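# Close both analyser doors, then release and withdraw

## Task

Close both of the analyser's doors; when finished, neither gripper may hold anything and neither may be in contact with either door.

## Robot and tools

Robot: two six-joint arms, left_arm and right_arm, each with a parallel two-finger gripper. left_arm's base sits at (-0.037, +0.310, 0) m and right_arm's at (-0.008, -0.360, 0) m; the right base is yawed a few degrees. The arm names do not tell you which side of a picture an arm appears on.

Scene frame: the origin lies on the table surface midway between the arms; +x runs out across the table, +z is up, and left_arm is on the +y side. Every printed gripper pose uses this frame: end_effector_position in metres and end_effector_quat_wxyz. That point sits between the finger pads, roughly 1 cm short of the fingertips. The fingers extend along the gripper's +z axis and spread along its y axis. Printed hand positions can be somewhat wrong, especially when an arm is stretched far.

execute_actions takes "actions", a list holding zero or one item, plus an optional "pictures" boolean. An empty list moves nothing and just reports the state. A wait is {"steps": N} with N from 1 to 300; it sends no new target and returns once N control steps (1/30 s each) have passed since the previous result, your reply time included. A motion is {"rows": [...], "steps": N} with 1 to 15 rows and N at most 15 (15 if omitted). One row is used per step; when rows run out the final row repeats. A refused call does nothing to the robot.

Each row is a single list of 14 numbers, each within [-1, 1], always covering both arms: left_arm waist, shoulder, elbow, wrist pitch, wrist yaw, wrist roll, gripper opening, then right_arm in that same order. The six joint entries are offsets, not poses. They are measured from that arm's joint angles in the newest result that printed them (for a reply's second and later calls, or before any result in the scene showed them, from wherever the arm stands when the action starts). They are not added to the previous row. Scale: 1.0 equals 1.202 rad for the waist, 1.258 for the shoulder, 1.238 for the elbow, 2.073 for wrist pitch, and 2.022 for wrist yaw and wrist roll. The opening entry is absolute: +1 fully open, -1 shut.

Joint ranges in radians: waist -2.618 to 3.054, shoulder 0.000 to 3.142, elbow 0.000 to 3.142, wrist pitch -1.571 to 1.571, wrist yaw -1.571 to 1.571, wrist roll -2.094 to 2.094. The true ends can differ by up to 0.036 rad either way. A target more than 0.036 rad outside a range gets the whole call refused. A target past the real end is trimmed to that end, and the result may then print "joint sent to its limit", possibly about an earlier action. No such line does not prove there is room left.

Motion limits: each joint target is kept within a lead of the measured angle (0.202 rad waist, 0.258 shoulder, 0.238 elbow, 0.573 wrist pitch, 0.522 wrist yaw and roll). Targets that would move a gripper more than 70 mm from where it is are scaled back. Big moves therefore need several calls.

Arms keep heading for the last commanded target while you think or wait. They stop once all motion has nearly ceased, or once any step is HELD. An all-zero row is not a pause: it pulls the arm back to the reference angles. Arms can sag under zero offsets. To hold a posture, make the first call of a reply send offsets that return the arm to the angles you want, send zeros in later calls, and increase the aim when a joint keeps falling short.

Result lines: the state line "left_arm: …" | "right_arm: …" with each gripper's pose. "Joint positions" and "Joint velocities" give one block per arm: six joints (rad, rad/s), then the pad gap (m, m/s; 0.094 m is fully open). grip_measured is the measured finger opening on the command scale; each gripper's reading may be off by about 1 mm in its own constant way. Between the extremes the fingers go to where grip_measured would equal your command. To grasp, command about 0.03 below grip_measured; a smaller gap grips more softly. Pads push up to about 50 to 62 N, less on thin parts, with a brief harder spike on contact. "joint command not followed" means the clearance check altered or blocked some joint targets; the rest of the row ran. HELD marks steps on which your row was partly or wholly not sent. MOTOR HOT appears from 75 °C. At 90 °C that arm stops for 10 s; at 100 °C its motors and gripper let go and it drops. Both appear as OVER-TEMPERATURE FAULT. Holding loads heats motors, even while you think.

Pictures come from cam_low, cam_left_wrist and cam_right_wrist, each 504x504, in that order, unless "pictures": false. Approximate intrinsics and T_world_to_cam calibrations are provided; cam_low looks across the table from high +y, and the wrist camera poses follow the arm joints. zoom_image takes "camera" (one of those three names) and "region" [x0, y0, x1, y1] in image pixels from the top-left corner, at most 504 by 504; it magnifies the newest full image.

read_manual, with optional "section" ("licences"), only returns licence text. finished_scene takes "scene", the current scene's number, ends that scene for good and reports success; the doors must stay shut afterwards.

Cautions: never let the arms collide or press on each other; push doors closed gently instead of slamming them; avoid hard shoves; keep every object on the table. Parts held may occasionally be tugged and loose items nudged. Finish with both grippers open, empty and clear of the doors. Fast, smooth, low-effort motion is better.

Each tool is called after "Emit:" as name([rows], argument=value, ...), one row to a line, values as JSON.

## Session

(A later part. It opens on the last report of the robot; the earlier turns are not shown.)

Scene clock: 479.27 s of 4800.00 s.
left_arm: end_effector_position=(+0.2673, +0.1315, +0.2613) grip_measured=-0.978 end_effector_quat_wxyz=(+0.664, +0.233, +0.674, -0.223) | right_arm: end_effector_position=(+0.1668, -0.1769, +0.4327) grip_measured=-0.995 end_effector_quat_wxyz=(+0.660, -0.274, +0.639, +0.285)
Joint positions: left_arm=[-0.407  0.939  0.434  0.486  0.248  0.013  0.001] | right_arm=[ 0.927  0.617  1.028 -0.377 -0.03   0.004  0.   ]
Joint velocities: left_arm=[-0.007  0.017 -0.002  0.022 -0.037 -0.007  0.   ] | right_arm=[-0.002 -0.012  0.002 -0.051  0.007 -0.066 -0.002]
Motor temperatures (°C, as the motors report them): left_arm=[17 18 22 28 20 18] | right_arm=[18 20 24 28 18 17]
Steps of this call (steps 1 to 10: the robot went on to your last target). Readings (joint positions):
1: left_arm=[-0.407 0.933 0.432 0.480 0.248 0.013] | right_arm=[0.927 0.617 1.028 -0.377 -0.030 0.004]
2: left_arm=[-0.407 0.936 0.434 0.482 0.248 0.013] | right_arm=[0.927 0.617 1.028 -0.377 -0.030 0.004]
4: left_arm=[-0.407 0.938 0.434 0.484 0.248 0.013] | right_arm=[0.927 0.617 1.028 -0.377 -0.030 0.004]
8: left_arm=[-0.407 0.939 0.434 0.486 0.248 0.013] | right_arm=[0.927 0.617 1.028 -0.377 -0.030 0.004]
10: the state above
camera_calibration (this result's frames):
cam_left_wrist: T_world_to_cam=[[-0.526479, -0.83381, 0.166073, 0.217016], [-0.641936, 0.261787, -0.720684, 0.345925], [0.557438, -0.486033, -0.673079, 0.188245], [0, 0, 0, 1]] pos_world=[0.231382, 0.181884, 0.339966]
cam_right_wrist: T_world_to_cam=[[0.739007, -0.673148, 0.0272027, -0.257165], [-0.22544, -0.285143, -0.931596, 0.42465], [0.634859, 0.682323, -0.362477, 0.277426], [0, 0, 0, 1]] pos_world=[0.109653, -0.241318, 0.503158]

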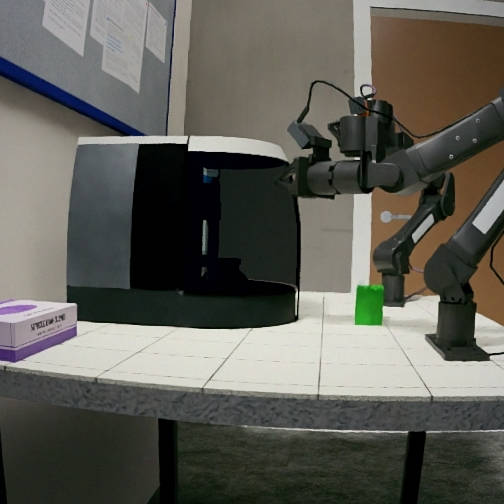

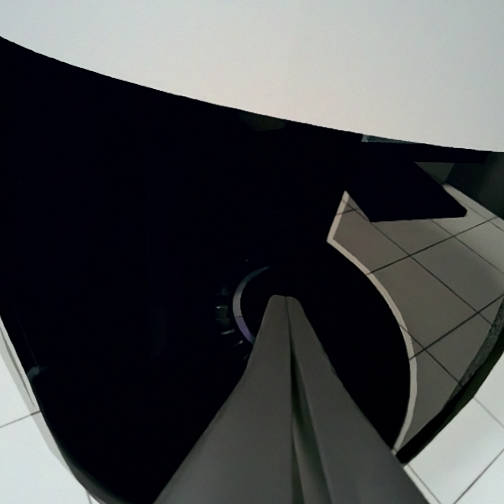

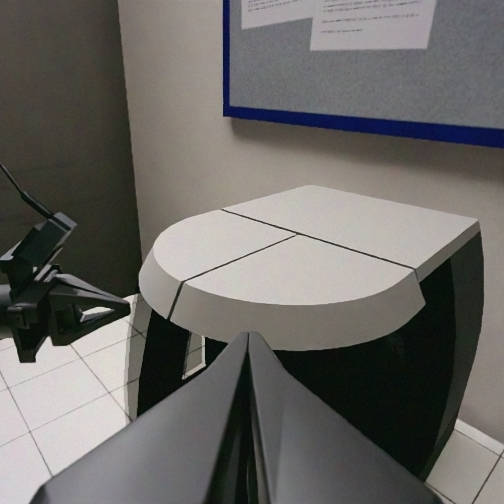

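Emit:
execute_actions([
  {"rows":[[-0.004,0.009,0.027,0.006,-0.006,0,-1,0,0,0,0,0,0,-1],[-0.004,0.012,0.028,0.007,-0.006,0,-1,0,0,0,0,0,0,-1],[-0.004,0.015,0.029,0.008,-0.006,0,-1,0,0,0,0,0,0,-1],[-0.004,0.018,0.03,0.009,-0.006,0,-1,0,0,0,0,0,0,-1],[-0.004,0.021,0.031,0.01,-0.006,0,-1,0,0,0,0,0,0,-1],[-0.004,0.024,0.032,0.011,-0.006,0,-1,0,0,0,0,0,0,-1],[-0.004,0.027,0.034,0.012,-0.006,0,-1,0,0,0,0,0,0,-1],[-0.004,0.03,0.035,0.013,-0.006,0,-1,0,0,0,0,0,0,-1],[-0.004,0.033,0.036,0.014,-0.006,0,-1,0,0,0,0,0,0,-1],[-0.004,0.036,0.038,0.015,-0.006,0,-1,0,0,0,0,0,0,-1],[-0.004,0.039,0.039,0.016,-0.006,0,-1,0,0,0,0,0,0,-1],[-0.004,0.041,0.04,0.017,-0.006,0,-1,0,0,0,0,0,0,-1]],"steps":15},
], pictures=false)

Emit:
execute_actions([
  {"rows":[[0,-0.01,0,-0.01,0,0,-1,0,0,0,0,0,0,-1],[0,-0.022,0,-0.02,0,0,-1,0,0,0,0,0,0,-1],[0,-0.038,-0.004,-0.03,0,0,-1,0,0,0,0,0,0,-1],[0,-0.056,-0.008,-0.04,0,0,-1,0,0,0,0,0,0,-1],[0,-0.076,-0.012,-0.05,0,0,-1,0,0,0,0,0,0,-1],[0,-0.097,-0.016,-0.06,0,0,-1,0,0,0,0,0,0,-1],[0,-0.118,-0.02,-0.07,0,0,-1,0,0,0,0,0,0,-1],[0,-0.139,-0.024,-0.08,0,0,-1,0,0,0,0,0,0,-1],[0,-0.16,-0.028,-0.089,0,0,-1,0,0,0,0,0,0,-1],[0,-0.18,-0.032,-0.097,0,0,-1,0,0,0,0,0,0,-1],[0,-0.198,-0.036,-0.104,0,0,-1,0,0,0,0,0,0,-1],[0,-0.214,-0.04,-0.11,0,0,-1,0,0,0,0,0,0,-1],[0,-0.228,-0.043,-0.115,0,0,-1,0,0,0,0,0,0,-1],[0,-0.24,-0.046,-0.118,0,0,-1,0,0,0,0,0,0,-1],[0,-0.25,-0.048,-0.12,0,0,-1,0,0,0,0,0,0,-1]],"steps":15},
])

Scene clock: 492.63 s of 4800.00 s.
left_arm: end_effector_position=(+0.2686, +0.1309, +0.2613) grip_measured=-0.978 end_effector_quat_wxyz=(+0.666, +0.233, +0.673, -0.224) | right_arm: end_effector_position=(+0.1668, -0.1769, +0.4327) grip_measured=-0.995 end_effector_quat_wxyz=(+0.660, -0.274, +0.639, +0.285)
Joint positions: left_arm=[-0.407  0.948  0.434  0.5    0.248  0.013  0.001] | right_arm=[ 0.927  0.617  1.028 -0.377 -0.03   0.004  0.   ]
Joint velocities: left_arm=[-0.022 -0.007 -0.002  0.081 -0.037 -0.007 -0.   ] | right_arm=[-0.002  0.002 -0.007  0.051 -0.007 -0.007  0.   ]
Motor temperatures (°C, as the motors report them): left_arm=[17 18 23 29 20 18] | right_arm=[18 20 24 29 18 17]
Steps of this call (steps 1 to 15: the robot went on to your last target; steps 16 to 90: nothing new was sent; then 9.87 s passed at rest; steps 91 to 105: all 15 steps of this action). Readings (joint positions):
91: left_arm=[-0.407 0.939 0.434 0.487 0.248 0.013] | right_arm=[0.927 0.617 1.028 -0.377 -0.030 0.004]
92: left_arm=[-0.407 0.939 0.434 0.487 0.248 0.013] | right_arm=[0.927 0.617 1.028 -0.377 -0.030 0.004]
94: left_arm=[-0.407 0.942 0.434 0.491 0.248 0.013] | right_arm=[0.927 0.617 1.028 -0.377 -0.030 0.004]
98: left_arm=[-0.407 0.946 0.434 0.496 0.248 0.013] | right_arm=[0.927 0.617 1.028 -0.377 -0.030 0.004]
105: the state above

Scene clock: 493.13 s of 4800.00 s.
left_arm: end_effector_position=(+0.2288, +0.1480, +0.2847) grip_measured=-0.978 end_effector_quat_wxyz=(+0.686, +0.231, +0.652, -0.225) | right_arm: end_effector_position=(+0.1668, -0.1769, +0.4327) grip_measured=-0.995 end_effector_quat_wxyz=(+0.660, -0.274, +0.639, +0.285)
Joint positions: left_arm=[-0.407  0.674  0.397  0.32   0.249  0.013  0.001] | right_arm=[ 0.927  0.617  1.028 -0.377 -0.03   0.004  0.   ]
Joint velocities: left_arm=[-0.017 -0.457 -0.115 -0.227 -0.007  0.051  0.   ] | right_arm=[ 0.007  0.012 -0.022 -0.022  0.022 -0.022 -0.   ]
Motor temperatures (°C, as the motors report them): left_arm=[17 18 23 29 20 18] | right_arm=[18 20 24 29 18 17]
Steps of this call (steps 1 to 15: all 15 steps of this action). Readings (joint positions):
1: left_arm=[-0.407 0.946 0.434 0.497 0.249 0.013] | right_arm=[0.927 0.617 1.028 -0.377 -0.030 0.004]
2: left_arm=[-0.407 0.943 0.434 0.494 0.249 0.013] | right_arm=[0.927 0.617 1.028 -0.377 -0.030 0.004]
4: left_arm=[-0.407 0.930 0.434 0.476 0.249 0.013] | right_arm=[0.927 0.617 1.028 -0.377 -0.030 0.004]
8: left_arm=[-0.407 0.844 0.426 0.414 0.249 0.013] | right_arm=[0.927 0.617 1.028 -0.377 -0.030 0.004]
15: the state above
camera_calibration (this result's frames):
cam_left_wrist: T_world_to_cam=[[-0.536259, -0.829443, 0.156368, 0.211008], [-0.599688, 0.244041, -0.762114, 0.338554], [0.59397, -0.502463, -0.628276, 0.214811], [0, 0, 0, 1]] pos_world=[0.188591, 0.200332, 0.359982]
cam_right_wrist: T_world_to_cam=[[0.739007, -0.673148, 0.0272027, -0.257165], [-0.22544, -0.285143, -0.931596, 0.42465], [0.634859, 0.682323, -0.362477, 0.277426], [0, 0, 0, 1]] pos_world=[0.109653, -0.241318, 0.503158]

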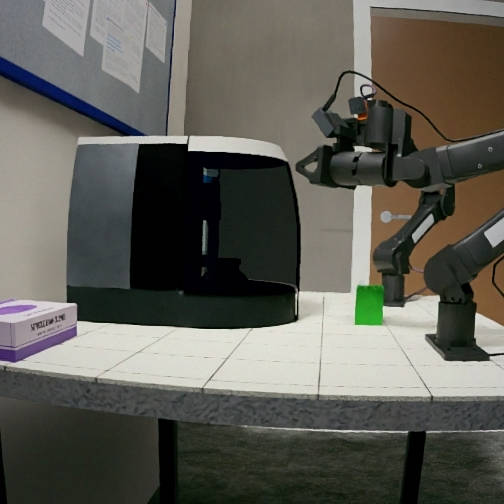

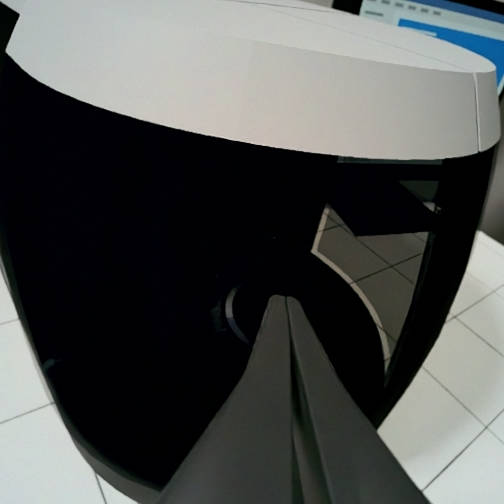

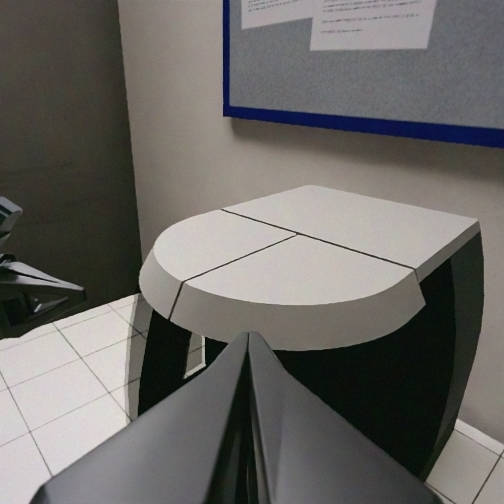

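Both doors hit their stops and sit flush, and both hands are clear.

Emit:
finished_scene(scene=2)

The scene is finished: the task was done.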